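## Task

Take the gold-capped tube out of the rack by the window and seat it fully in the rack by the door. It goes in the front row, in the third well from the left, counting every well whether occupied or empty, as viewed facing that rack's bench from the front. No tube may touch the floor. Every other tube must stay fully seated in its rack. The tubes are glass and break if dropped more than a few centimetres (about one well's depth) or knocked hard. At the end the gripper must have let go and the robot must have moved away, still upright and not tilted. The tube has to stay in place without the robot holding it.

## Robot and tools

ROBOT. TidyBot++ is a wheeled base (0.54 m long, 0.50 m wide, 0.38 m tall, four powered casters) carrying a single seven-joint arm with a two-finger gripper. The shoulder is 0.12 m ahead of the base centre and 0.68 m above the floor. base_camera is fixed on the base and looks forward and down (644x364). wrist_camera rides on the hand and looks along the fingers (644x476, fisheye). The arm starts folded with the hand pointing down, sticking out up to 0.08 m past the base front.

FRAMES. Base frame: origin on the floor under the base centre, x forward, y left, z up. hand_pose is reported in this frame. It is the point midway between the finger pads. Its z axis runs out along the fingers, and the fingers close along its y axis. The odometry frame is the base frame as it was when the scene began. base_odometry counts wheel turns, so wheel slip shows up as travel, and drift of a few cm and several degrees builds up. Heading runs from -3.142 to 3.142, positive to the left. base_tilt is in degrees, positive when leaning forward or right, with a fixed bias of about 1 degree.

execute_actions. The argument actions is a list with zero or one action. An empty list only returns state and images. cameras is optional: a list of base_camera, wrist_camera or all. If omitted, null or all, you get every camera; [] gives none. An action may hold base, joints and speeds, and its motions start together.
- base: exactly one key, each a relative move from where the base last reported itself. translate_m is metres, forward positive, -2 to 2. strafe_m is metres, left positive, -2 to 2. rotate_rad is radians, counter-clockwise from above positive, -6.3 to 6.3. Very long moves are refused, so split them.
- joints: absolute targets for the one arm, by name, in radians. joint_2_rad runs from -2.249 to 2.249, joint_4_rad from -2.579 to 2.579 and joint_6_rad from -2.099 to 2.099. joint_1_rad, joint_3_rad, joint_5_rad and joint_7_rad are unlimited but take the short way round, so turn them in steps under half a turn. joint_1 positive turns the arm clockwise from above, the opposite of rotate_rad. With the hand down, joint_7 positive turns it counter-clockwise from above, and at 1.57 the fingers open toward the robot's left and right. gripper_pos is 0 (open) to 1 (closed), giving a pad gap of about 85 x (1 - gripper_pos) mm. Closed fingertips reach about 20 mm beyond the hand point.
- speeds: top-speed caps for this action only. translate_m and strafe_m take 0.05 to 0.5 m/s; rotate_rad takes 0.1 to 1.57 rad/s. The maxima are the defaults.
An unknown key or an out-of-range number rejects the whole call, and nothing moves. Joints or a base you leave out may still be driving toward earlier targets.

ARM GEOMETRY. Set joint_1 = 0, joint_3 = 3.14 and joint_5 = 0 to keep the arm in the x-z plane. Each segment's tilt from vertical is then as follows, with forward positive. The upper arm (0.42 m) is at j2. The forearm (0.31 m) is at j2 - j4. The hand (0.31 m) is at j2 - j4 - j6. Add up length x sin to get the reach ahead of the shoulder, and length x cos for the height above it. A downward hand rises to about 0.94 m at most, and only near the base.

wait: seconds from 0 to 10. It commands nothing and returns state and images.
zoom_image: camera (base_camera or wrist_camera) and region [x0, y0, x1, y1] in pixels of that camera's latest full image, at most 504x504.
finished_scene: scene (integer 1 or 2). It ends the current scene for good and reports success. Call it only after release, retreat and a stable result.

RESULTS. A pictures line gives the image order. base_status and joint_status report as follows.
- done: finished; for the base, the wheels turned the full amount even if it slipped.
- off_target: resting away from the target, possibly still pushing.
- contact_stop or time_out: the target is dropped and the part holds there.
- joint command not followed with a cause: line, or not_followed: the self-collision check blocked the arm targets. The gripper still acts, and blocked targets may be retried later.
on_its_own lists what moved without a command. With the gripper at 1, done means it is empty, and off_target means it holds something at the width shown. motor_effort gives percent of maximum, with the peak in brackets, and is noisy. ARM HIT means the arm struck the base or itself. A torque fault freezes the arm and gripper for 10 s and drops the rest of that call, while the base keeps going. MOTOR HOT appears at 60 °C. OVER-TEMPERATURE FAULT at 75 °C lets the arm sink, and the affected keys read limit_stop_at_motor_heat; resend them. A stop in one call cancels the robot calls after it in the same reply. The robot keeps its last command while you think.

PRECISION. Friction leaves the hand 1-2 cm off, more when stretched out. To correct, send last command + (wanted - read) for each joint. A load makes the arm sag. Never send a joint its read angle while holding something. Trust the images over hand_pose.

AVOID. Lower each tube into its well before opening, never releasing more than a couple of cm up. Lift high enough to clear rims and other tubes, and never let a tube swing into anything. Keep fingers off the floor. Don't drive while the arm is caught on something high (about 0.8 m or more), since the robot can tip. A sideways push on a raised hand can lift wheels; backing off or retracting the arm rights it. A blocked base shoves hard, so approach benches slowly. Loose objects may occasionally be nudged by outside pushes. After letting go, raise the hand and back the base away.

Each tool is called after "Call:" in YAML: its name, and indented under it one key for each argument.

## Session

Call:
execute_actions:
  actions: []

Scene clock: 0.00 s.
base_odometry: x=+0.000 y=+0.000 heading=+0.000 (m, m, rad; odometry frame)
base_tilt: forward=+0.3 right=+0.1 (deg)
base_status: not commanded
joint_positions: joint_1_rad=+0.019 joint_2_rad=-0.381 joint_3_rad=+3.144 joint_4_rad=-2.531 joint_5_rad=+0.040 joint_6_rad=-0.905 joint_7_rad=+1.525 gripper_pos=+0.000
joint_status: not commanded
motor_effort: joint_1_rad=+1 joint_2_rad=-1 joint_3_rad=+0 joint_4_rad=+12 joint_5_rad=+0 joint_6_rad=+0 joint_7_rad=+0 (%)
hand_pose: x=+0.2528 y=-0.0111 z=+0.5905 quat_wxyz=(+0.015, +0.999, -0.021, +0.044) (m; base frame)
pictures: base_camera, wrist_camera
camera_calibration (this result's frames):
wrist_camera: T_world_to_cam=[[0.0122477, -0.999336, 0.0343142, -0.0430423], [-0.998072, -0.0143059, -0.0603903, 0.337832], [0.0608411, -0.0335084, -0.997585, 0.71369], [0, 0, 0, 1]] pos_world=[0.294286, -0.0142662, 0.733845]
Images, in order (width x height): base_camera 644x364, wrist_camera 644x476.

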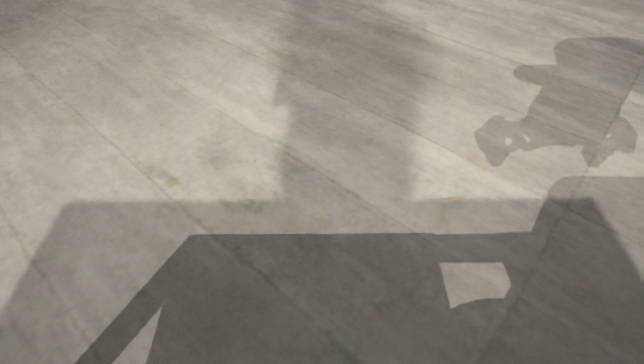

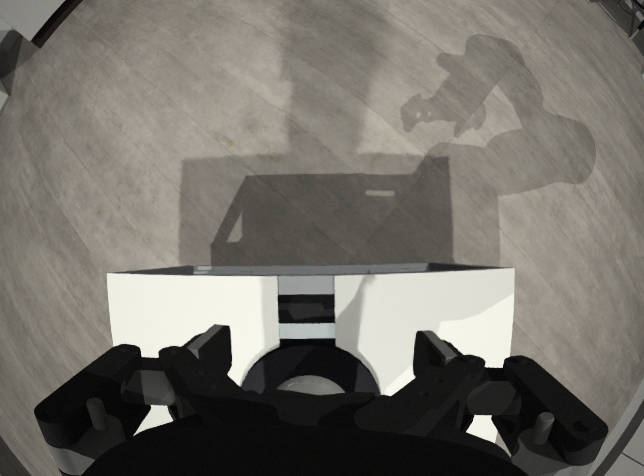

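Call:
execute_actions:
  actions:
    - {"joints":{"joint_1_rad":-0.02,"joint_2_rad":-0.5,"joint_4_rad":-0.876,"joint_5_rad":-0.035,"joint_6_rad":-1.6,"joint_7_rad":1.595,"gripper_pos":0.5}}
  cameras: ["wrist_camera"]

Scene clock: 5.33 s.
base_odometry: x=+0.000 y=+0.000 heading=+0.000 (m, m, rad; odometry frame)
base_tilt: forward=+0.2 right=+0.1 (deg)
base_status: not commanded
joint_positions: joint_1_rad=+0.006 joint_2_rad=-0.484 joint_3_rad=+3.144 joint_4_rad=-0.893 joint_5_rad=+0.002 joint_6_rad=-1.555 joint_7_rad=+1.569 gripper_pos=+0.500
joint_status: all done
motor_effort: joint_1_rad=+1(1) joint_2_rad=+5(5) joint_3_rad=+0(0) joint_4_rad=+11(17) joint_5_rad=+0(0) joint_6_rad=+9(9) joint_7_rad=+0(0) (%)
hand_pose: x=+0.3357 y=-0.0015 z=+1.2235 quat_wxyz=(+0.002, +0.831, -0.005, +0.556) (m; base frame)
pictures: wrist_camera
camera_calibration (this result's frames):
wrist_camera: T_world_to_cam=[[0.0105552, -0.998651, 0.0508459, -0.0758489], [-0.407002, -0.0507368, -0.912017, 1.30246], [0.913366, -0.0110678, -0.406989, 0.331666], [0, 0, 0, 1]] pos_world=[0.227971, -0.00599322, 1.32671]
Images, in order (width x height): wrist_camera 644x476.

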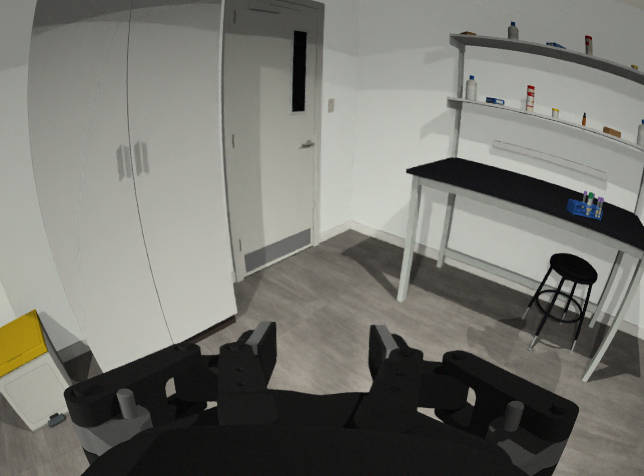

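Call:
execute_actions:
  actions:
    - {"base":{"rotate_rad":2.39}}

Scene clock: 16.13 s.
base_odometry: x=+0.000 y=+0.000 heading=+2.390 (m, m, rad; odometry frame)
base_tilt: forward=+0.3 right=+0.1 (deg)
base_status: done
joint_positions: joint_1_rad=+0.005 joint_2_rad=-0.484 joint_3_rad=+3.144 joint_4_rad=-0.893 joint_5_rad=-0.001 joint_6_rad=-1.555 joint_7_rad=+1.569 gripper_pos=+0.500
joint_status: not commanded
motor_effort: joint_1_rad=+1(1) joint_2_rad=+5(6) joint_3_rad=-1(0) joint_4_rad=+10(11) joint_5_rad=+0(0) joint_6_rad=+9(9) joint_7_rad=+0(0) (%)
hand_pose: x=+0.3358 y=-0.0004 z=+1.2235 quat_wxyz=(+0.001, +0.832, -0.003, +0.556) (m; base frame)
pictures: base_camera, wrist_camera
camera_calibration (this result's frames):
wrist_camera: T_world_to_cam=[[0.0143674, -0.998656, 0.0497976, -0.0747238], [-0.406798, -0.0513328, -0.912075, 1.30252], [0.913405, -0.0071534, -0.406989, 0.331662], [0, 0, 0, 1]] pos_world=[0.227995, -0.00538879, 1.3267]
Images, in order (width x height): base_camera 644x364, wrist_camera 644x476.

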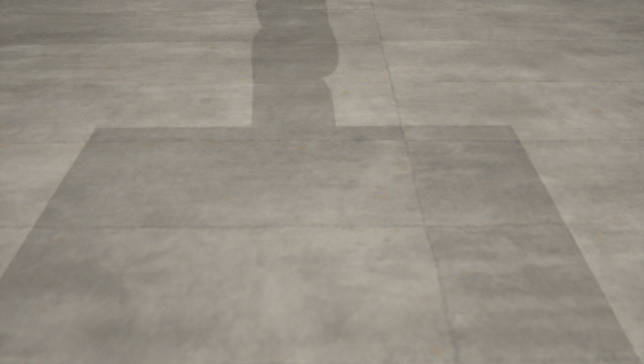

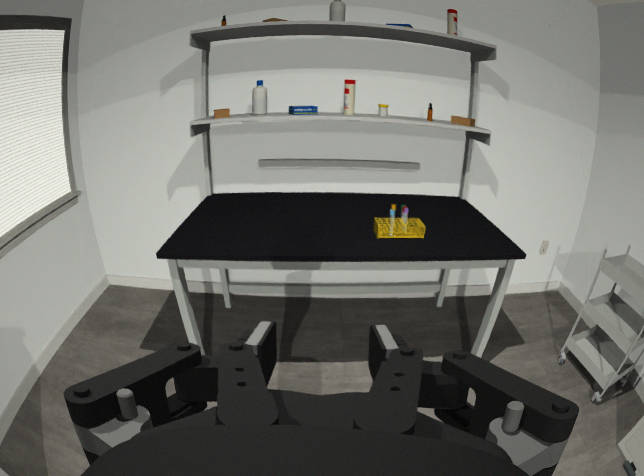

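Call:
zoom_image:
  camera: "wrist_camera"
  region: [355, 190, 445, 265]

Region (355, 190, 445, 265) of wrist_camera's 644x476 image, scaled by 5.600.

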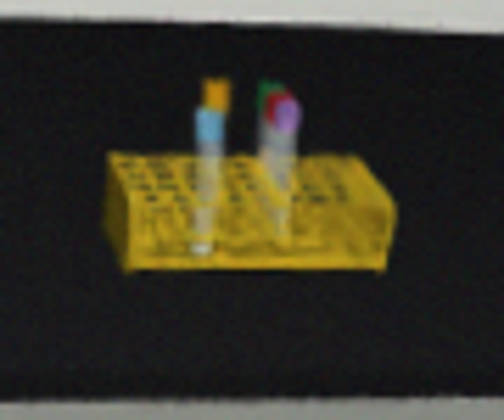

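Call:
execute_actions:
  actions:
    - {"base":{"strafe_m":-0.26},"joints":{"joint_7_rad":0.0}}
  cameras: []

Call:
execute_actions:
  actions:
    - {"base":{"translate_m":0.92},"joints":{"joint_7_rad":-1.595,"joint_2_rad":-0.2,"joint_6_rad":-1.8}}

Scene clock: 38.07 s.
base_odometry: x=+0.177 y=+0.190 heading=+2.390 (m, m, rad; odometry frame)
base_tilt: forward=+0.2 right=+0.1 (deg)
base_status: done
joint_positions: joint_1_rad=+0.003 joint_2_rad=-0.484 joint_3_rad=+3.144 joint_4_rad=-0.893 joint_5_rad=-0.004 joint_6_rad=-1.555 joint_7_rad=+0.005 gripper_pos=+0.500
joint_status: all done
motor_effort: joint_1_rad=+1(1) joint_2_rad=+6(6) joint_3_rad=+0(1) joint_4_rad=+10(11) joint_5_rad=+0(1) joint_6_rad=+9(9) joint_7_rad=+1(1) (%)
hand_pose: x=+0.3358 y=+0.0009 z=+1.2235 quat_wxyz=(-0.392, +0.588, -0.588, +0.393) (m; base frame)
pictures: none
No camera images: the call's "cameras" was empty. Leave "cameras" out to get every camera's image.

Scene clock: 41.30 s.
base_odometry: x=-0.495 y=+0.819 heading=+2.390 (m, m, rad; odometry frame)
base_tilt: forward=+0.3 right=+0.1 (deg)
base_status: done
joint_positions: joint_1_rad=+0.003 joint_2_rad=-0.200 joint_3_rad=+3.144 joint_4_rad=-0.890 joint_5_rad=-0.004 joint_6_rad=-1.755 joint_7_rad=-1.587 gripper_pos=+0.500
joint_status: all done
motor_effort: joint_1_rad=+1(2) joint_2_rad=-6(10) joint_3_rad=+0(0) joint_4_rad=+13(13) joint_5_rad=+0(0) joint_6_rad=+5(8) joint_7_rad=+0(0) (%)
hand_pose: x=+0.4351 y=+0.0007 z=+1.0980 quat_wxyz=(-0.341, -0.009, -0.940, -0.004) (m; base frame)
pictures: base_camera, wrist_camera
camera_calibration (this result's frames):
wrist_camera: T_world_to_cam=[[-0.0291714, 0.999315, -0.0227662, 0.0284206], [0.749159, 0.036936, 0.66136, -1.00215], [0.661748, 0.00223732, -0.749723, 0.67565], [0, 0, 0, 1]] pos_world=[0.304486, 0.00710248, 1.16998]
Images, in order (width x height): base_camera 644x364, wrist_camera 644x476.

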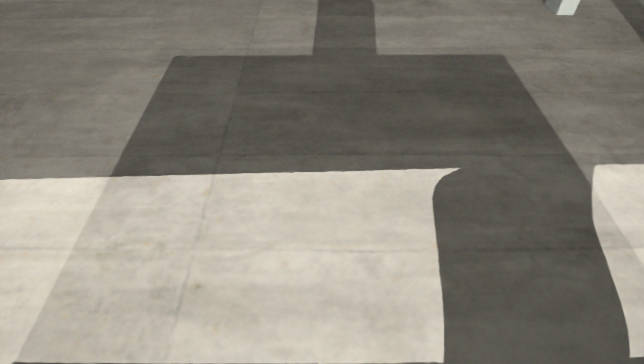

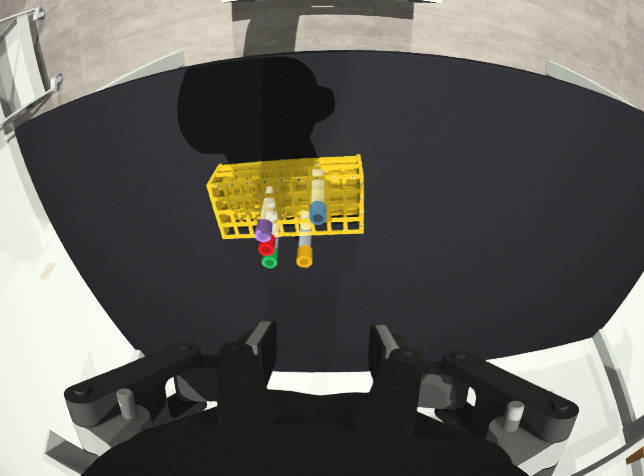

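Call:
zoom_image:
  camera: "wrist_camera"
  region: [195, 140, 375, 280]

Region (195, 140, 375, 280) of wrist_camera's 644x476 image, scaled by 2.800.

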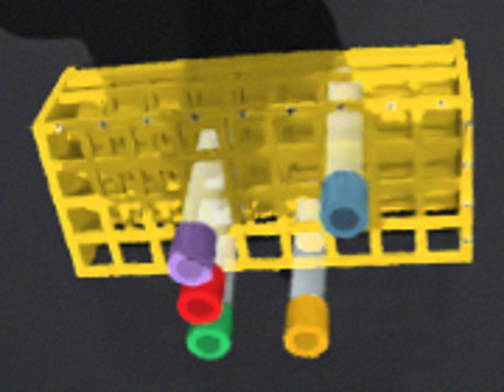

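Call:
execute_actions:
  actions:
    - {"base":{"strafe_m":-0.028},"joints":{"joint_2_rad":-0.072,"joint_4_rad":-1.46,"joint_6_rad":-1.055,"gripper_pos":0.64}}
  cameras: ["wrist_camera"]

Scene clock: 56.03 s.
base_odometry: x=-0.476 y=+0.839 heading=+2.390 (m, m, rad; odometry frame)
base_tilt: forward=+0.3 right=+0.1 (deg)
base_status: done
joint_positions: joint_1_rad=+0.002 joint_2_rad=-0.084 joint_3_rad=+3.144 joint_4_rad=-1.443 joint_5_rad=-0.004 joint_6_rad=-1.098 joint_7_rad=-1.587 gripper_pos=+0.640
joint_status: all done
motor_effort: joint_1_rad=+2(3) joint_2_rad=-14(17) joint_3_rad=-1(2) joint_4_rad=+17(18) joint_5_rad=+0(1) joint_6_rad=+6(6) joint_7_rad=+0(0) (%)
hand_pose: x=+0.5878 y=+0.0005 z=+0.9263 quat_wxyz=(-0.336, -0.010, -0.942, -0.004) (m; base frame)
pictures: wrist_camera
camera_calibration (this result's frames):
wrist_camera: T_world_to_cam=[[-0.0283006, 0.999385, -0.0206965, 0.0267452], [0.756825, 0.0349483, 0.652683, -0.999448], [0.653005, 0.00280767, -0.757348, 0.458013], [0, 0, 0, 1]] pos_world=[0.458079, 0.00691438, 0.999752]
Images, in order (width x height): wrist_camera 644x476.

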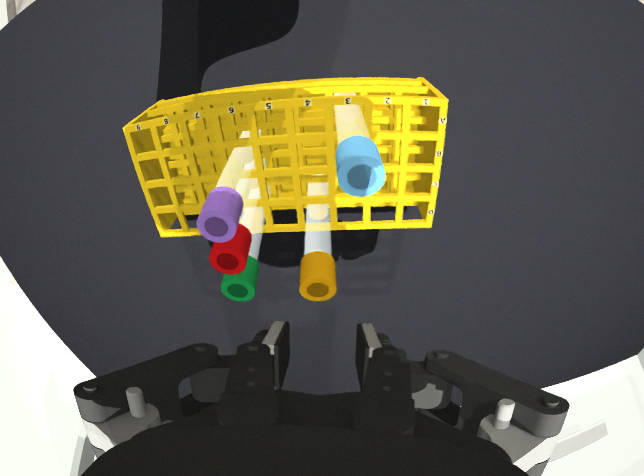

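Call:
execute_actions:
  actions:
    - {"base":{"strafe_m":-0.0035},"joints":{"joint_2_rad":-0.133,"joint_4_rad":-1.628,"joint_6_rad":-0.907}}
  cameras: ["wrist_camera"]

Scene clock: 68.90 s.
base_odometry: x=-0.474 y=+0.842 heading=+2.391 (m, m, rad; odometry frame)
base_tilt: forward=+0.3 right=+0.1 (deg)
base_status: done
joint_positions: joint_1_rad=+0.001 joint_2_rad=-0.111 joint_3_rad=+3.144 joint_4_rad=-1.611 joint_5_rad=-0.004 joint_6_rad=-0.951 joint_7_rad=-1.587 gripper_pos=+0.640
joint_status: all done
motor_effort: joint_1_rad=+1(1) joint_2_rad=-15(16) joint_3_rad=-1(2) joint_4_rad=+18(19) joint_5_rad=+0(1) joint_6_rad=+5(5) joint_7_rad=+0(0) (%)
hand_pose: x=+0.5840 y=+0.0009 z=+0.8820 quat_wxyz=(-0.338, -0.010, -0.941, -0.004) (m; base frame)
pictures: wrist_camera
camera_calibration (this result's frames):
wrist_camera: T_world_to_cam=[[-0.0285661, 0.999378, -0.0206582, 0.0254652], [0.753783, 0.0351101, 0.656185, -0.969007], [0.656503, 0.00317287, -0.754317, 0.422272], [0, 0, 0, 1]] pos_world=[0.453925, 0.00723271, 0.954901]
Images, in order (width x height): wrist_camera 644x476.

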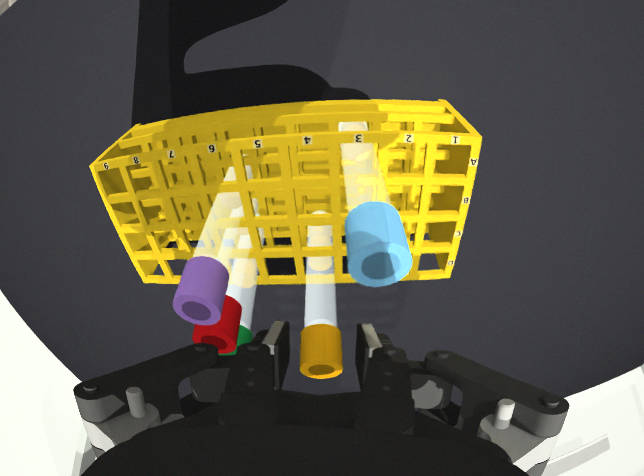

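Call:
execute_actions:
  actions:
    - {"joints":{"gripper_pos":0.93}}
  cameras: ["wrist_camera"]

Scene clock: 85.03 s.
base_odometry: x=-0.474 y=+0.842 heading=+2.391 (m, m, rad; odometry frame)
base_tilt: forward=+0.2 right=+0.1 (deg)
base_status: not commanded
joint_positions: joint_1_rad=+0.001 joint_2_rad=-0.112 joint_3_rad=+3.144 joint_4_rad=-1.611 joint_5_rad=-0.004 joint_6_rad=-0.951 joint_7_rad=-1.587 gripper_pos=+0.831
joint_status: gripper_pos off_target (ended at +0.831, target +0.930)
motor_effort: joint_1_rad=+1(0) joint_2_rad=-15(14) joint_3_rad=+0(2) joint_4_rad=+18(18) joint_5_rad=+0(1) joint_6_rad=+6(6) joint_7_rad=+0(0) (%)
hand_pose: x=+0.5840 y=+0.0009 z=+0.8827 quat_wxyz=(-0.339, -0.010, -0.941, -0.004) (m; base frame)
pictures: wrist_camera
camera_calibration (this result's frames):
wrist_camera: T_world_to_cam=[[-0.0285205, 0.999378, -0.0207194, 0.0255076], [0.752462, 0.0351095, 0.6577, -0.970019], [0.658018, 0.00316735, -0.752995, 0.420761], [0, 0, 0, 1]] pos_world=[0.453761, 0.00723244, 0.955341]
Images, in order (width x height): wrist_camera 644x476.

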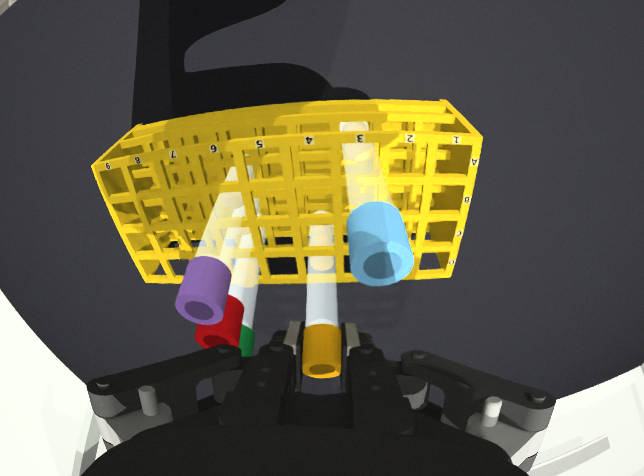

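Call:
execute_actions:
  actions:
    - {"joints":{"joint_2_rad":-0.083,"joint_4_rad":-1.505,"joint_6_rad":-1.078}}
  cameras: ["wrist_camera"]

Call:
execute_actions:
  actions:
    - {"joints":{"joint_2_rad":-0.069,"joint_4_rad":-1.395,"joint_6_rad":-1.173}}
  cameras: ["wrist_camera"]

Scene clock: 97.33 s.
base_odometry: x=-0.474 y=+0.842 heading=+2.391 (m, m, rad; odometry frame)
base_tilt: forward=+0.2 right=+0.2 (deg)
base_status: not commanded
joint_positions: joint_1_rad=+0.001 joint_2_rad=-0.102 joint_3_rad=+3.144 joint_4_rad=-1.519 joint_5_rad=-0.004 joint_6_rad=-1.032 joint_7_rad=-1.587 gripper_pos=+0.831
joint_status: all done
motor_effort: joint_1_rad=+1(2) joint_2_rad=-15(14) joint_3_rad=+0(1) joint_4_rad=+18(20) joint_5_rad=-1(0) joint_6_rad=+5(7) joint_7_rad=+0(0) (%)
hand_pose: x=+0.5854 y=+0.0009 z=+0.9087 quat_wxyz=(-0.339, -0.010, -0.941, -0.004) (m; base frame)
pictures: wrist_camera
camera_calibration (this result's frames):
wrist_camera: T_world_to_cam=[[-0.0288712, 0.999367, -0.020777, 0.0262899], [0.752532, 0.0354119, 0.657603, -0.988097], [0.657922, 0.0033504, -0.753078, 0.439528], [0, 0, 0, 1]] pos_world=[0.455158, 0.00724449, 0.981321]
Images, in order (width x height): wrist_camera 644x476.

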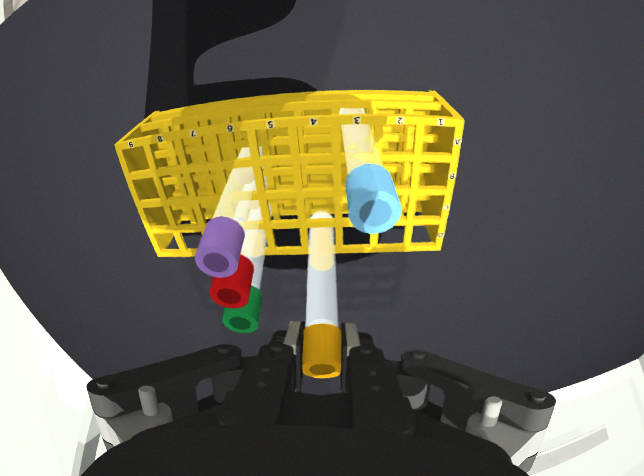

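Scene clock: 98.30 s.
base_odometry: x=-0.474 y=+0.842 heading=+2.391 (m, m, rad; odometry frame)
base_tilt: forward=+0.3 right=+0.1 (deg)
base_status: not commanded
joint_positions: joint_1_rad=+0.001 joint_2_rad=-0.088 joint_3_rad=+3.144 joint_4_rad=-1.411 joint_5_rad=-0.004 joint_6_rad=-1.129 joint_7_rad=-1.587 gripper_pos=+0.831
joint_status: all done
motor_effort: joint_1_rad=+3(1) joint_2_rad=-14(15) joint_3_rad=-1(1) joint_4_rad=+17(18) joint_5_rad=+0(0) joint_6_rad=+6(6) joint_7_rad=+0(0) (%)
hand_pose: x=+0.5847 y=+0.0010 z=+0.9376 quat_wxyz=(-0.338, -0.009, -0.941, -0.004) (m; base frame)
pictures: wrist_camera
camera_calibration (this result's frames):
wrist_camera: T_world_to_cam=[[-0.029335, 0.999353, -0.0208008, 0.0271021], [0.754314, 0.0357867, 0.655537, -1.00574], [0.655858, 0.00353986, -0.754876, 0.464686], [0, 0, 0, 1]] pos_world=[0.45467, 0.00726261, 1.01064]
Images, in order (width x height): wrist_camera 644x476.

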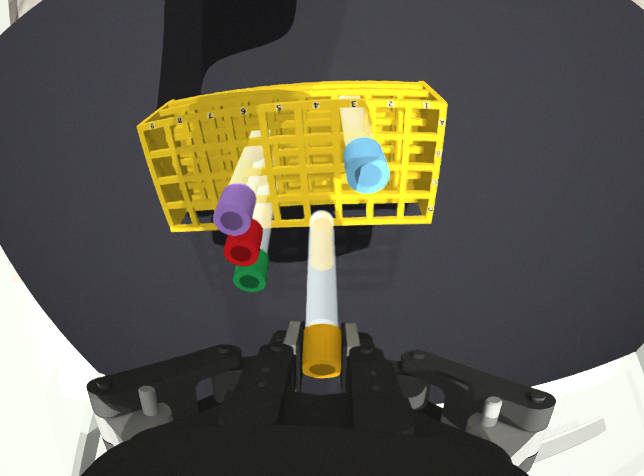

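Call:
zoom_image:
  camera: "wrist_camera"
  region: [250, 150, 450, 270]

Region (250, 150, 450, 270) of wrist_camera's 644x476 image, scaled by 2.520; it fills the top 302 rows of this view, and the rest is white.

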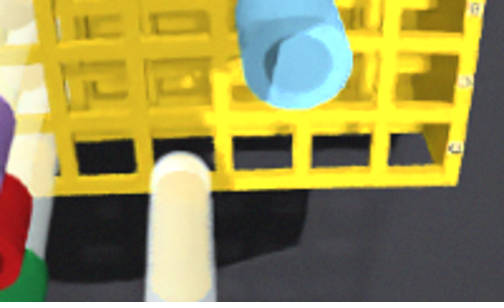

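Call:
execute_actions:
  actions:
    - {"joints":{"joint_2_rad":-0.3}}
  cameras: []

Call:
execute_actions:
  actions:
    - {"base":{"translate_m":-0.3},"joints":{"joint_2_rad":-0.6,"joint_4_rad":-1.0,"joint_6_rad":-1.4}}
  cameras: ["wrist_camera"]

Scene clock: 109.23 s.
base_odometry: x=-0.474 y=+0.842 heading=+2.391 (m, m, rad; odometry frame)
base_tilt: forward=+0.2 right=+0.2 (deg)
base_status: not commanded
joint_positions: joint_1_rad=+0.001 joint_2_rad=-0.300 joint_3_rad=+3.144 joint_4_rad=-1.409 joint_5_rad=-0.004 joint_6_rad=-1.129 joint_7_rad=-1.587 gripper_pos=+0.831
joint_status: all done
motor_effort: joint_1_rad=+1(1) joint_2_rad=-8(17) joint_3_rad=-1(1) joint_4_rad=+17(18) joint_5_rad=+0(0) joint_6_rad=+8(8) joint_7_rad=+0(0) (%)
hand_pose: x=+0.5205 y=+0.0011 z=+1.0313 quat_wxyz=(-0.437, -0.009, -0.900, -0.005) (m; base frame)
pictures: none
No camera images: the call's "cameras" was empty. Leave "cameras" out to get every camera's image.

Scene clock: 111.20 s.
base_odometry: x=-0.254 y=+0.637 heading=+2.391 (m, m, rad; odometry frame)
base_tilt: forward=+0.3 right=+0.1 (deg)
base_status: done
joint_positions: joint_1_rad=+0.001 joint_2_rad=-0.616 joint_3_rad=+3.144 joint_4_rad=-1.002 joint_5_rad=-0.004 joint_6_rad=-1.357 joint_7_rad=-1.587 gripper_pos=+0.831
joint_status: all done
motor_effort: joint_1_rad=+1(3) joint_2_rad=+8(16) joint_3_rad=+0(0) joint_4_rad=+11(18) joint_5_rad=+0(1) joint_6_rad=+9(9) joint_7_rad=+0(0) (%)
hand_pose: x=+0.3011 y=+0.0015 z=+1.2628 quat_wxyz=(-0.643, -0.007, -0.766, -0.007) (m; base frame)
pictures: wrist_camera
camera_calibration (this result's frames):
wrist_camera: T_world_to_cam=[[-0.00888965, 0.999283, -0.0367962, 0.0391041], [0.146047, 0.0377005, 0.988559, -1.24236], [0.989238, 0.00341399, -0.146277, 0.0272776], [0, 0, 0, 1]] pos_world=[0.154806, 0.0076685, 1.23358]
Images, in order (width x height): wrist_camera 644x476.

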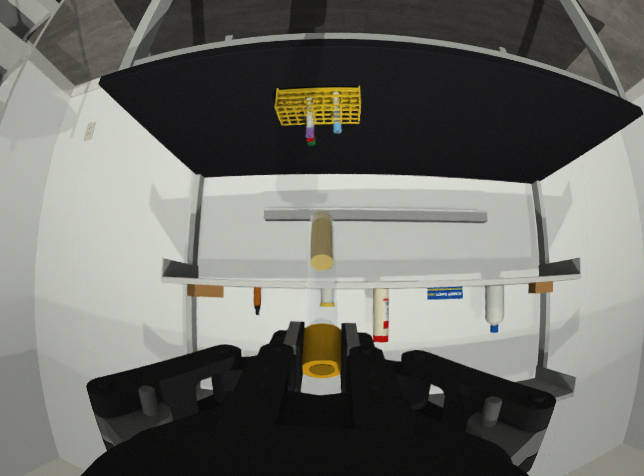

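Call:
execute_actions:
  actions:
    - {"base":{"rotate_rad":3.037}}

Scene clock: 122.53 s.
base_odometry: x=-0.254 y=+0.637 heading=-0.855 (m, m, rad; odometry frame)
base_tilt: forward=+0.2 right=+0.2 (deg)
base_status: done
joint_positions: joint_1_rad=+0.001 joint_2_rad=-0.616 joint_3_rad=+3.144 joint_4_rad=-1.002 joint_5_rad=-0.004 joint_6_rad=-1.357 joint_7_rad=-1.587 gripper_pos=+0.831
joint_status: not commanded
motor_effort: joint_1_rad=+1(1) joint_2_rad=+9(9) joint_3_rad=+0(1) joint_4_rad=+10(10) joint_5_rad=+0(1) joint_6_rad=+10(10) joint_7_rad=+0(0) (%)
hand_pose: x=+0.3011 y=+0.0015 z=+1.2628 quat_wxyz=(-0.643, -0.007, -0.766, -0.007) (m; base frame)
pictures: base_camera, wrist_camera
camera_calibration (this result's frames):
wrist_camera: T_world_to_cam=[[-0.00889541, 0.999283, -0.0367945, 0.0391029], [0.146134, 0.0377, 0.988546, -1.24236], [0.989225, 0.00341661, -0.146364, 0.0273386], [0, 0, 0, 1]] pos_world=[0.154855, 0.00766885, 1.23357]
Images, in order (width x height): base_camera 644x364, wrist_camera 644x476.

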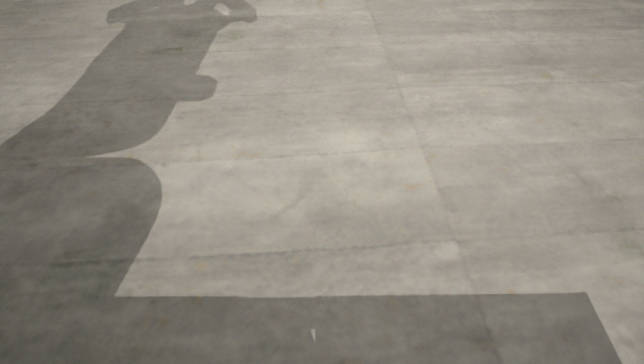

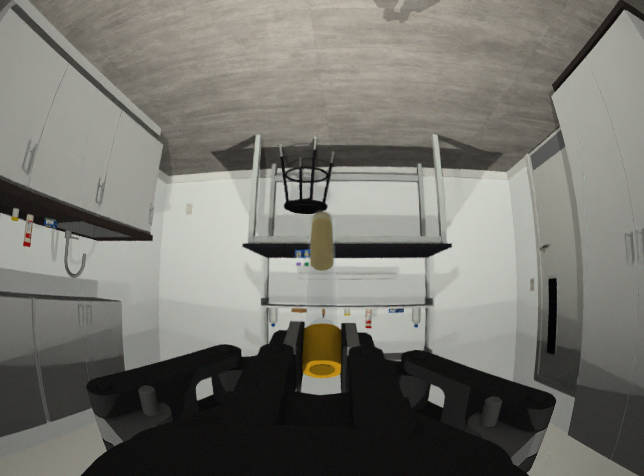

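Call:
execute_actions:
  actions:
    - {"base":{"translate_m":2.0},"joints":{"joint_2_rad":-0.3,"joint_4_rad":-0.75,"joint_6_rad":-1.75}}

Scene clock: 133.47 s.
base_odometry: x=+1.060 y=-0.870 heading=-0.854 (m, m, rad; odometry frame)
base_tilt: forward=+0.2 right=+0.0 (deg)
base_status: done
joint_positions: joint_1_rad=+0.001 joint_2_rad=-0.301 joint_3_rad=+3.144 joint_4_rad=-0.770 joint_5_rad=-0.004 joint_6_rad=-1.709 joint_7_rad=-1.587 gripper_pos=+0.831
joint_status: all done
motor_effort: joint_1_rad=+1(1) joint_2_rad=-1(14) joint_3_rad=+0(1) joint_4_rad=+11(13) joint_5_rad=+0(1) joint_6_rad=+8(10) joint_7_rad=+0(0) (%)
hand_pose: x=+0.3920 y=+0.0015 z=+1.1865 quat_wxyz=(-0.464, -0.007, -0.886, -0.005) (m; base frame)
pictures: base_camera, wrist_camera
camera_calibration (this result's frames):
wrist_camera: T_world_to_cam=[[-0.0244126, 0.999246, -0.0302016, 0.0352825], [0.547904, 0.0386429, 0.835648, -1.15634], [0.836185, 0.00385275, -0.548434, 0.463293], [0, 0, 0, 1]] pos_world=[0.247029, 0.00764362, 1.22145]
Images, in order (width x height): base_camera 644x364, wrist_camera 644x476.

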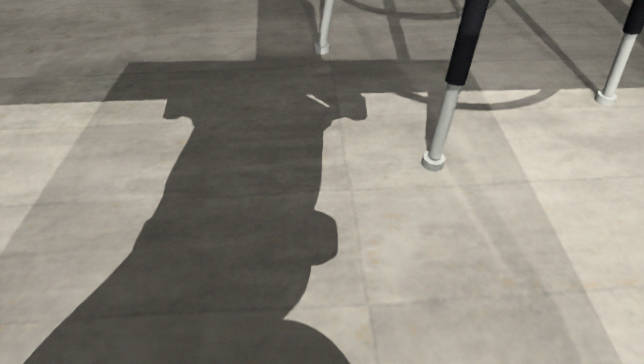

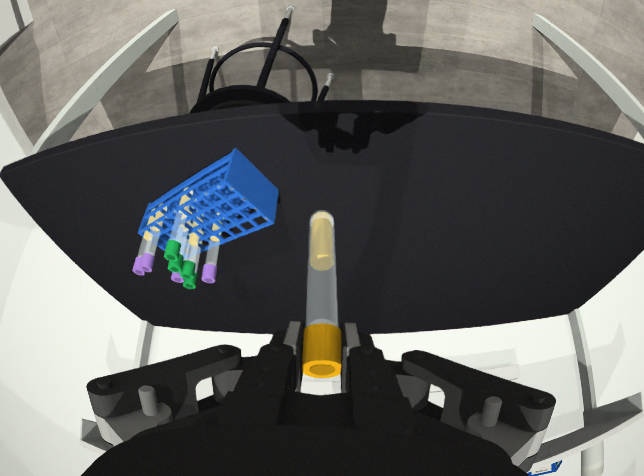

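Call:
zoom_image:
  camera: "wrist_camera"
  region: [120, 135, 300, 300]

Region (120, 135, 300, 300) of wrist_camera's 644x476 image, scaled by 2.800; it fills the top 462 rows of this view, and the rest is white.

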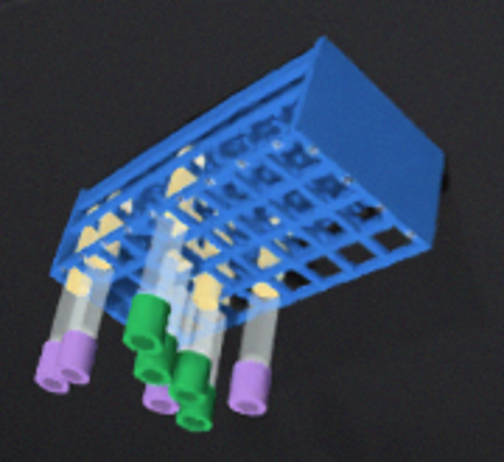

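Call:
execute_actions:
  actions:
    - {"base":{"strafe_m":-0.155},"joints":{"joint_2_rad":-0.095,"joint_4_rad":-0.686,"joint_6_rad":-1.895}}

Scene clock: 144.47 s.
base_odometry: x=+0.943 y=-0.972 heading=-0.854 (m, m, rad; odometry frame)
base_tilt: forward=+0.2 right=+0.1 (deg)
base_status: done
joint_positions: joint_1_rad=+0.001 joint_2_rad=-0.091 joint_3_rad=+3.144 joint_4_rad=-0.707 joint_5_rad=-0.005 joint_6_rad=-1.851 joint_7_rad=-1.587 gripper_pos=+0.831
joint_status: all done
motor_effort: joint_1_rad=+1(1) joint_2_rad=-9(12) joint_3_rad=+0(2) joint_4_rad=+12(12) joint_5_rad=+0(1) joint_6_rad=+6(8) joint_7_rad=+0(0) (%)
hand_pose: x=+0.4570 y=+0.0017 z=+1.1143 quat_wxyz=(-0.331, -0.008, -0.944, -0.004) (m; base frame)
pictures: base_camera, wrist_camera
camera_calibration (this result's frames):
wrist_camera: T_world_to_cam=[[-0.0328745, 0.999225, -0.0216532, 0.0288764], [0.763453, 0.0390878, 0.64468, -1.01731], [0.645026, 0.00466233, -0.764146, 0.697086], [0, 0, 0, 1]] pos_world=[0.327978, 0.00766032, 1.18914]
Images, in order (width x height): base_camera 644x364, wrist_camera 644x476.

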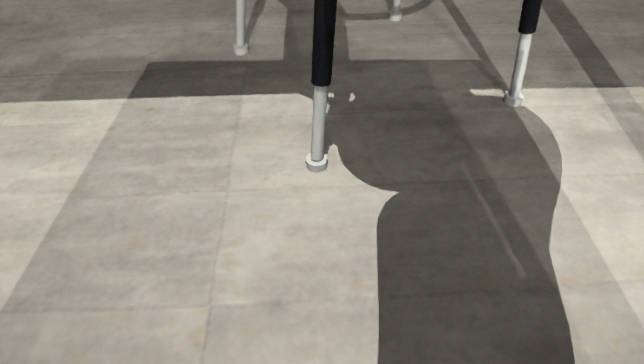

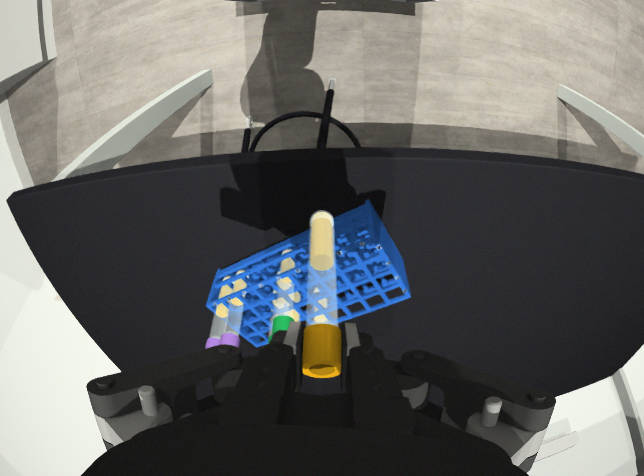

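Call:
zoom_image:
  camera: "wrist_camera"
  region: [200, 190, 420, 350]

Region (200, 190, 420, 350) of wrist_camera's 644x476 image, scaled by 2.291; it fills the top 367 rows of this view, and the rest is white.

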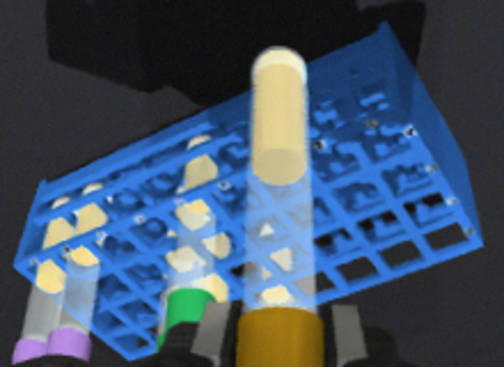

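Call:
execute_actions:
  actions:
    - {"base":{"translate_m":0.087},"joints":{"joint_2_rad":-0.15,"joint_4_rad":-0.853,"joint_6_rad":-1.71},"speeds":{"translate_m":0.1}}
  cameras: ["wrist_camera"]

Call:
zoom_image:
  camera: "wrist_camera"
  region: [220, 110, 440, 280]

Scene clock: 159.67 s.
base_odometry: x=+1.001 y=-1.038 heading=-0.854 (m, m, rad; odometry frame)
base_tilt: forward=+0.3 right=+0.1 (deg)
base_status: done
joint_positions: joint_1_rad=+0.001 joint_2_rad=-0.133 joint_3_rad=+3.144 joint_4_rad=-0.836 joint_5_rad=-0.005 joint_6_rad=-1.752 joint_7_rad=-1.587 gripper_pos=+0.831
joint_status: all done
motor_effort: joint_1_rad=+1(2) joint_2_rad=-9(13) joint_3_rad=-1(1) joint_4_rad=+13(14) joint_5_rad=+0(1) joint_6_rad=+5(7) joint_7_rad=+0(0) (%)
hand_pose: x=+0.4636 y=+0.0017 z=+1.0978 quat_wxyz=(-0.336, -0.008, -0.942, -0.004) (m; base frame)
pictures: wrist_camera
camera_calibration (this result's frames):
wrist_camera: T_world_to_cam=[[-0.0323323, 0.999244, -0.0215898, 0.0284326], [0.755966, 0.0385797, 0.653473, -1.01792], [0.653812, 0.00480719, -0.756642, 0.667932], [0, 0, 0, 1]] pos_world=[0.333733, 0.00764914, 1.17118]
Images, in order (width x height): wrist_camera 644x476.

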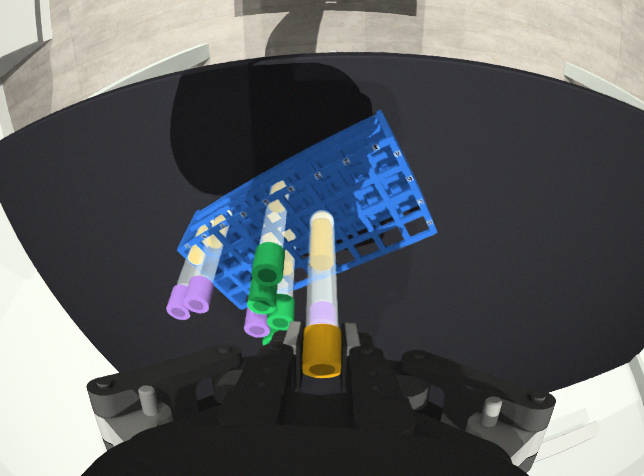

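Region (220, 110, 440, 280) of wrist_camera's 644x476 image, scaled by 2.291; it fills the top 389 rows of this view, and the rest is white.

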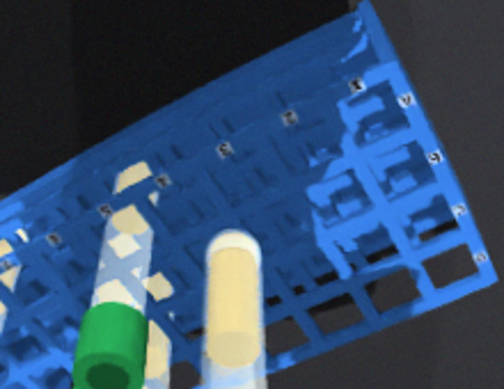

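Call:
execute_actions:
  actions:
    - {"base":{"strafe_m":0.0015},"joints":{"joint_2_rad":-0.205,"joint_4_rad":-0.932,"joint_6_rad":-1.675}}
  cameras: ["wrist_camera"]

Call:
zoom_image:
  camera: "wrist_camera"
  region: [240, 140, 430, 280]

Scene clock: 173.17 s.
base_odometry: x=+1.002 y=-1.037 heading=-0.854 (m, m, rad; odometry frame)
base_tilt: forward=+0.3 right=+0.1 (deg)
base_status: done
joint_positions: joint_1_rad=+0.000 joint_2_rad=-0.187 joint_3_rad=+3.144 joint_4_rad=-0.915 joint_5_rad=-0.007 joint_6_rad=-1.721 joint_7_rad=-1.587 gripper_pos=+0.831
joint_status: all done
motor_effort: joint_1_rad=+1(0) joint_2_rad=-7(9) joint_3_rad=+0(3) joint_4_rad=+13(14) joint_5_rad=-1(2) joint_6_rad=+6(6) joint_7_rad=+0(0) (%)
hand_pose: x=+0.4485 y=+0.0024 z=+1.0905 quat_wxyz=(-0.340, -0.007, -0.941, -0.005) (m; base frame)
pictures: wrist_camera
camera_calibration (this result's frames):
wrist_camera: T_world_to_cam=[[-0.0339335, 0.999215, -0.0204668, 0.0265551], [0.751591, 0.0390116, 0.658474, -1.0052], [0.658756, 0.00696162, -0.752325, 0.665332], [0, 0, 0, 1]] pos_world=[0.318111, 0.0080485, 1.16299]
Images, in order (width x height): wrist_camera 644x476.

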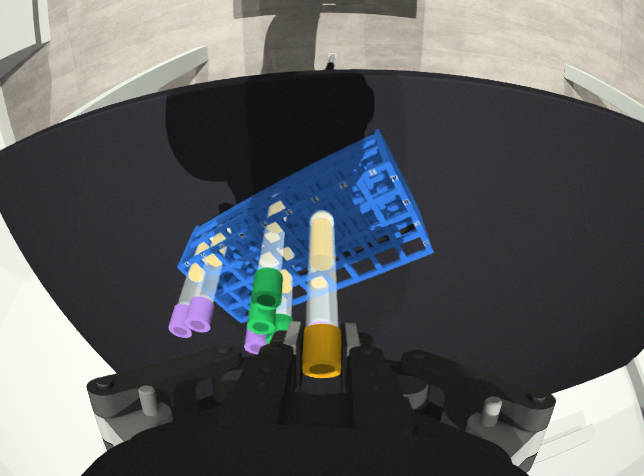

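Region (240, 140, 430, 280) of wrist_camera's 644x476 image, scaled by 2.653; it fills the top 371 rows of this view, and the rest is white.

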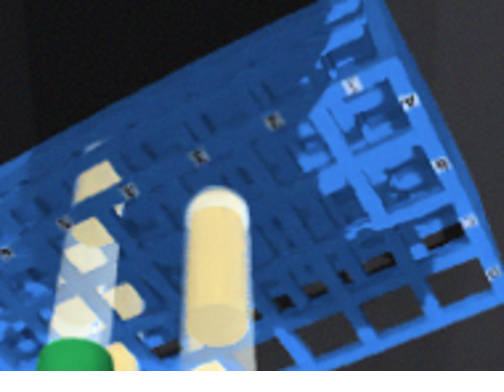

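Call:
execute_actions:
  actions:
    - {"joints":{"joint_2_rad":-0.236,"joint_4_rad":-1.021,"joint_6_rad":-1.617}}
  cameras: ["wrist_camera"]

Call:
zoom_image:
  camera: "wrist_camera"
  region: [240, 150, 430, 290]

Scene clock: 177.97 s.
base_odometry: x=+1.002 y=-1.037 heading=-0.854 (m, m, rad; odometry frame)
base_tilt: forward=+0.2 right=+0.1 (deg)
base_status: not commanded
joint_positions: joint_1_rad=+0.000 joint_2_rad=-0.213 joint_3_rad=+3.144 joint_4_rad=-1.003 joint_5_rad=-0.007 joint_6_rad=-1.661 joint_7_rad=-1.587 gripper_pos=+0.831
joint_status: all done
motor_effort: joint_1_rad=+2(2) joint_2_rad=-7(8) joint_3_rad=-1(0) joint_4_rad=+14(14) joint_5_rad=+0(0) joint_6_rad=+6(5) joint_7_rad=+0(0) (%)
hand_pose: x=+0.4516 y=+0.0024 z=+1.0746 quat_wxyz=(-0.339, -0.007, -0.941, -0.006) (m; base frame)
pictures: wrist_camera
camera_calibration (this result's frames):
wrist_camera: T_world_to_cam=[[-0.0337012, 0.999231, -0.0200601, 0.0257958], [0.752695, 0.0385806, 0.657238, -0.996196], [0.657506, 0.00705053, -0.753416, 0.653052], [0, 0, 0, 1]] pos_world=[0.321316, 0.00805353, 1.14727]
Images, in order (width x height): wrist_camera 644x476.

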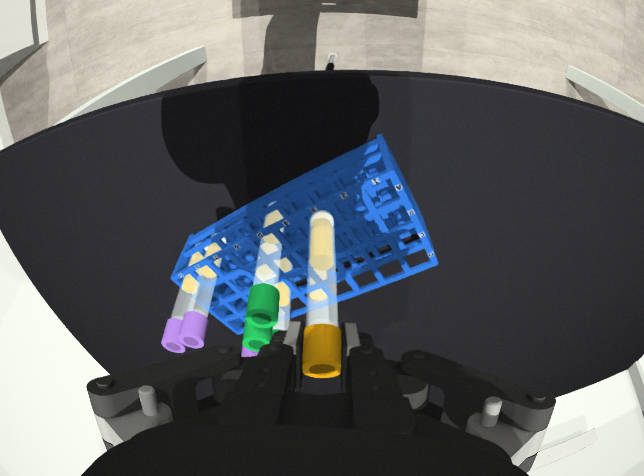

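Region (240, 150, 430, 290) of wrist_camera's 644x476 image, scaled by 2.653; it fills the top 371 rows of this view, and the rest is white.

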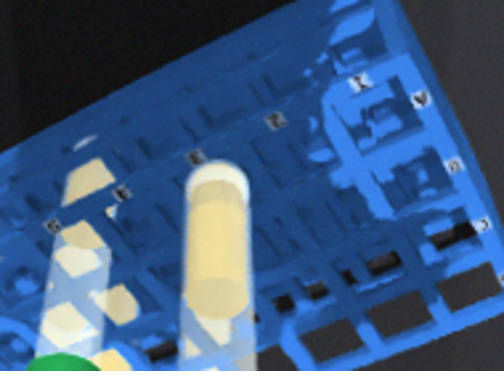

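Call:
execute_actions:
  actions:
    - {"joints":{"joint_2_rad":-0.271,"joint_4_rad":-1.113,"joint_6_rad":-1.558}}
  cameras: ["wrist_camera"]

Call:
zoom_image:
  camera: "wrist_camera"
  region: [220, 170, 430, 350]

Scene clock: 184.70 s.
base_odometry: x=+1.002 y=-1.037 heading=-0.854 (m, m, rad; odometry frame)
base_tilt: forward=+0.3 right=+0.1 (deg)
base_status: not commanded
joint_positions: joint_1_rad=+0.000 joint_2_rad=-0.248 joint_3_rad=+3.144 joint_4_rad=-1.094 joint_5_rad=-0.007 joint_6_rad=-1.601 joint_7_rad=-1.587 gripper_pos=+0.831
joint_status: all done
motor_effort: joint_1_rad=+2(2) joint_2_rad=-6(7) joint_3_rad=-1(0) joint_4_rad=+14(14) joint_5_rad=+0(0) joint_6_rad=+6(6) joint_7_rad=+0(0) (%)
hand_pose: x=+0.4504 y=+0.0024 z=+1.0587 quat_wxyz=(-0.340, -0.008, -0.940, -0.006) (m; base frame)
pictures: wrist_camera
camera_calibration (this result's frames):
wrist_camera: T_world_to_cam=[[-0.0333747, 0.999247, -0.0198106, 0.025029], [0.750993, 0.0381522, 0.659207, -0.986165], [0.659466, 0.00712325, -0.7517, 0.639156], [0, 0, 0, 1]] pos_world=[0.319936, 0.00806142, 1.13104]
Images, in order (width x height): wrist_camera 644x476.

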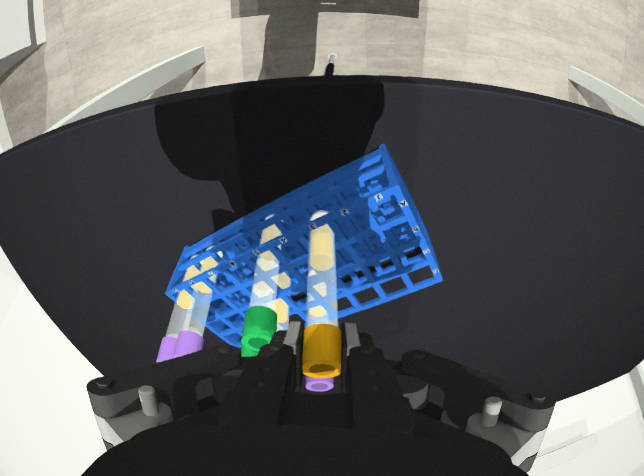

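Region (220, 170, 430, 350) of wrist_camera's 644x476 image, scaled by 2.400; it fills the top 432 rows of this view, and the rest is white.

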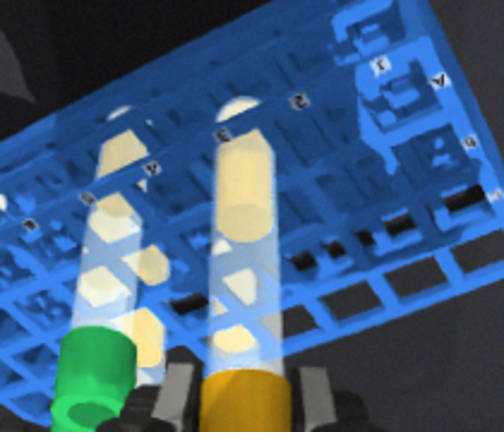

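Call:
execute_actions:
  actions: []

Scene clock: 200.57 s.
base_odometry: x=+1.002 y=-1.037 heading=-0.854 (m, m, rad; odometry frame)
base_tilt: forward=+0.2 right=+0.1 (deg)
base_status: not commanded
joint_positions: joint_1_rad=+0.000 joint_2_rad=-0.248 joint_3_rad=+3.144 joint_4_rad=-1.094 joint_5_rad=-0.007 joint_6_rad=-1.601 joint_7_rad=-1.587 gripper_pos=+0.831
joint_status: all done
motor_effort: joint_1_rad=+1(2) joint_2_rad=-7(7) joint_3_rad=-1(0) joint_4_rad=+14(14) joint_5_rad=+0(0) joint_6_rad=+5(6) joint_7_rad=+0(0) (%)
hand_pose: x=+0.4504 y=+0.0024 z=+1.0587 quat_wxyz=(-0.340, -0.008, -0.940, -0.006) (m; base frame)
pictures: base_camera, wrist_camera
camera_calibration (this result's frames):
wrist_camera: T_world_to_cam=[[-0.0333745, 0.999247, -0.0198108, 0.0250291], [0.750993, 0.0381521, 0.659207, -0.986165], [0.659466, 0.00712296, -0.7517, 0.639156], [0, 0, 0, 1]] pos_world=[0.319936, 0.0080614, 1.13104]
Images, in order (width x height): base_camera 644x364, wrist_camera 644x476.

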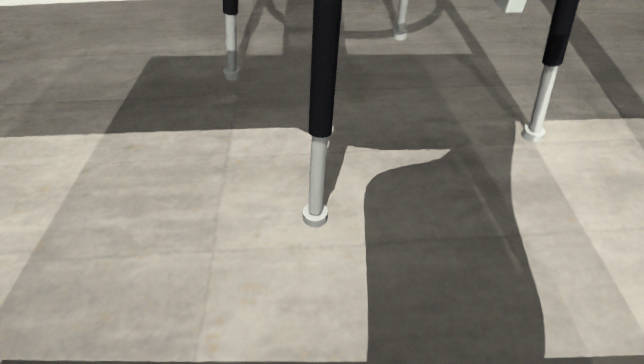

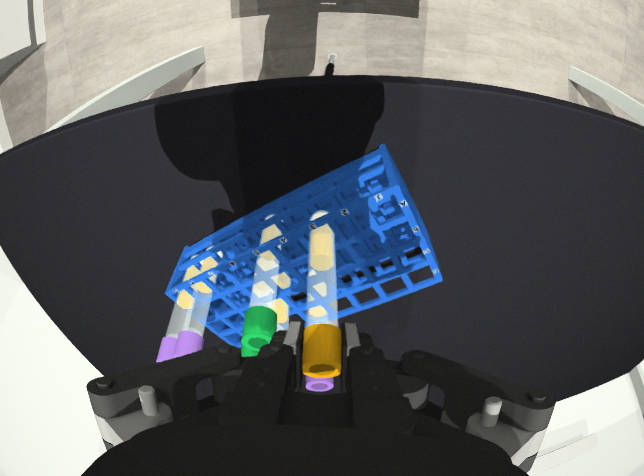

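Call:
execute_actions:
  actions:
    - {"joints":{"joint_2_rad":-0.301,"joint_4_rad":-1.204,"joint_6_rad":-1.498}}
  cameras: ["wrist_camera"]

Call:
zoom_image:
  camera: "wrist_camera"
  region: [140, 140, 480, 410]

Scene clock: 204.47 s.
base_odometry: x=+1.002 y=-1.037 heading=-0.854 (m, m, rad; odometry frame)
base_tilt: forward=+0.2 right=+0.2 (deg)
base_status: not commanded
joint_positions: joint_1_rad=+0.000 joint_2_rad=-0.278 joint_3_rad=+3.144 joint_4_rad=-1.186 joint_5_rad=-0.007 joint_6_rad=-1.541 joint_7_rad=-1.587 gripper_pos=+0.831
joint_status: all done
motor_effort: joint_1_rad=+2(2) joint_2_rad=-5(7) joint_3_rad=+0(0) joint_4_rad=+15(14) joint_5_rad=+0(1) joint_6_rad=+6(6) joint_7_rad=+0(0) (%)
hand_pose: x=+0.4502 y=+0.0024 z=+1.0403 quat_wxyz=(-0.339, -0.008, -0.941, -0.006) (m; base frame)
pictures: wrist_camera
camera_calibration (this result's frames):
wrist_camera: T_world_to_cam=[[-0.0331055, 0.999263, -0.0194529, 0.0241729], [0.751736, 0.0377219, 0.658385, -0.973422], [0.658633, 0.00717265, -0.75243, 0.626646], [0, 0, 0, 1]] pos_world=[0.319827, 0.00806953, 1.11286]
Images, in order (width x height): wrist_camera 644x476.

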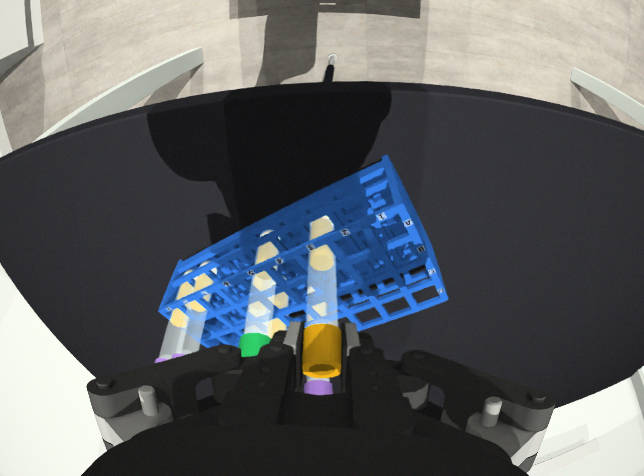

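Region (140, 140, 480, 410) of wrist_camera's 644x476 image, scaled by 1.482; it fills the top 400 rows of this view, and the rest is white.

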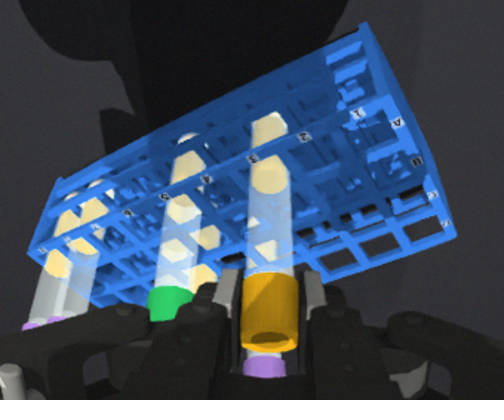

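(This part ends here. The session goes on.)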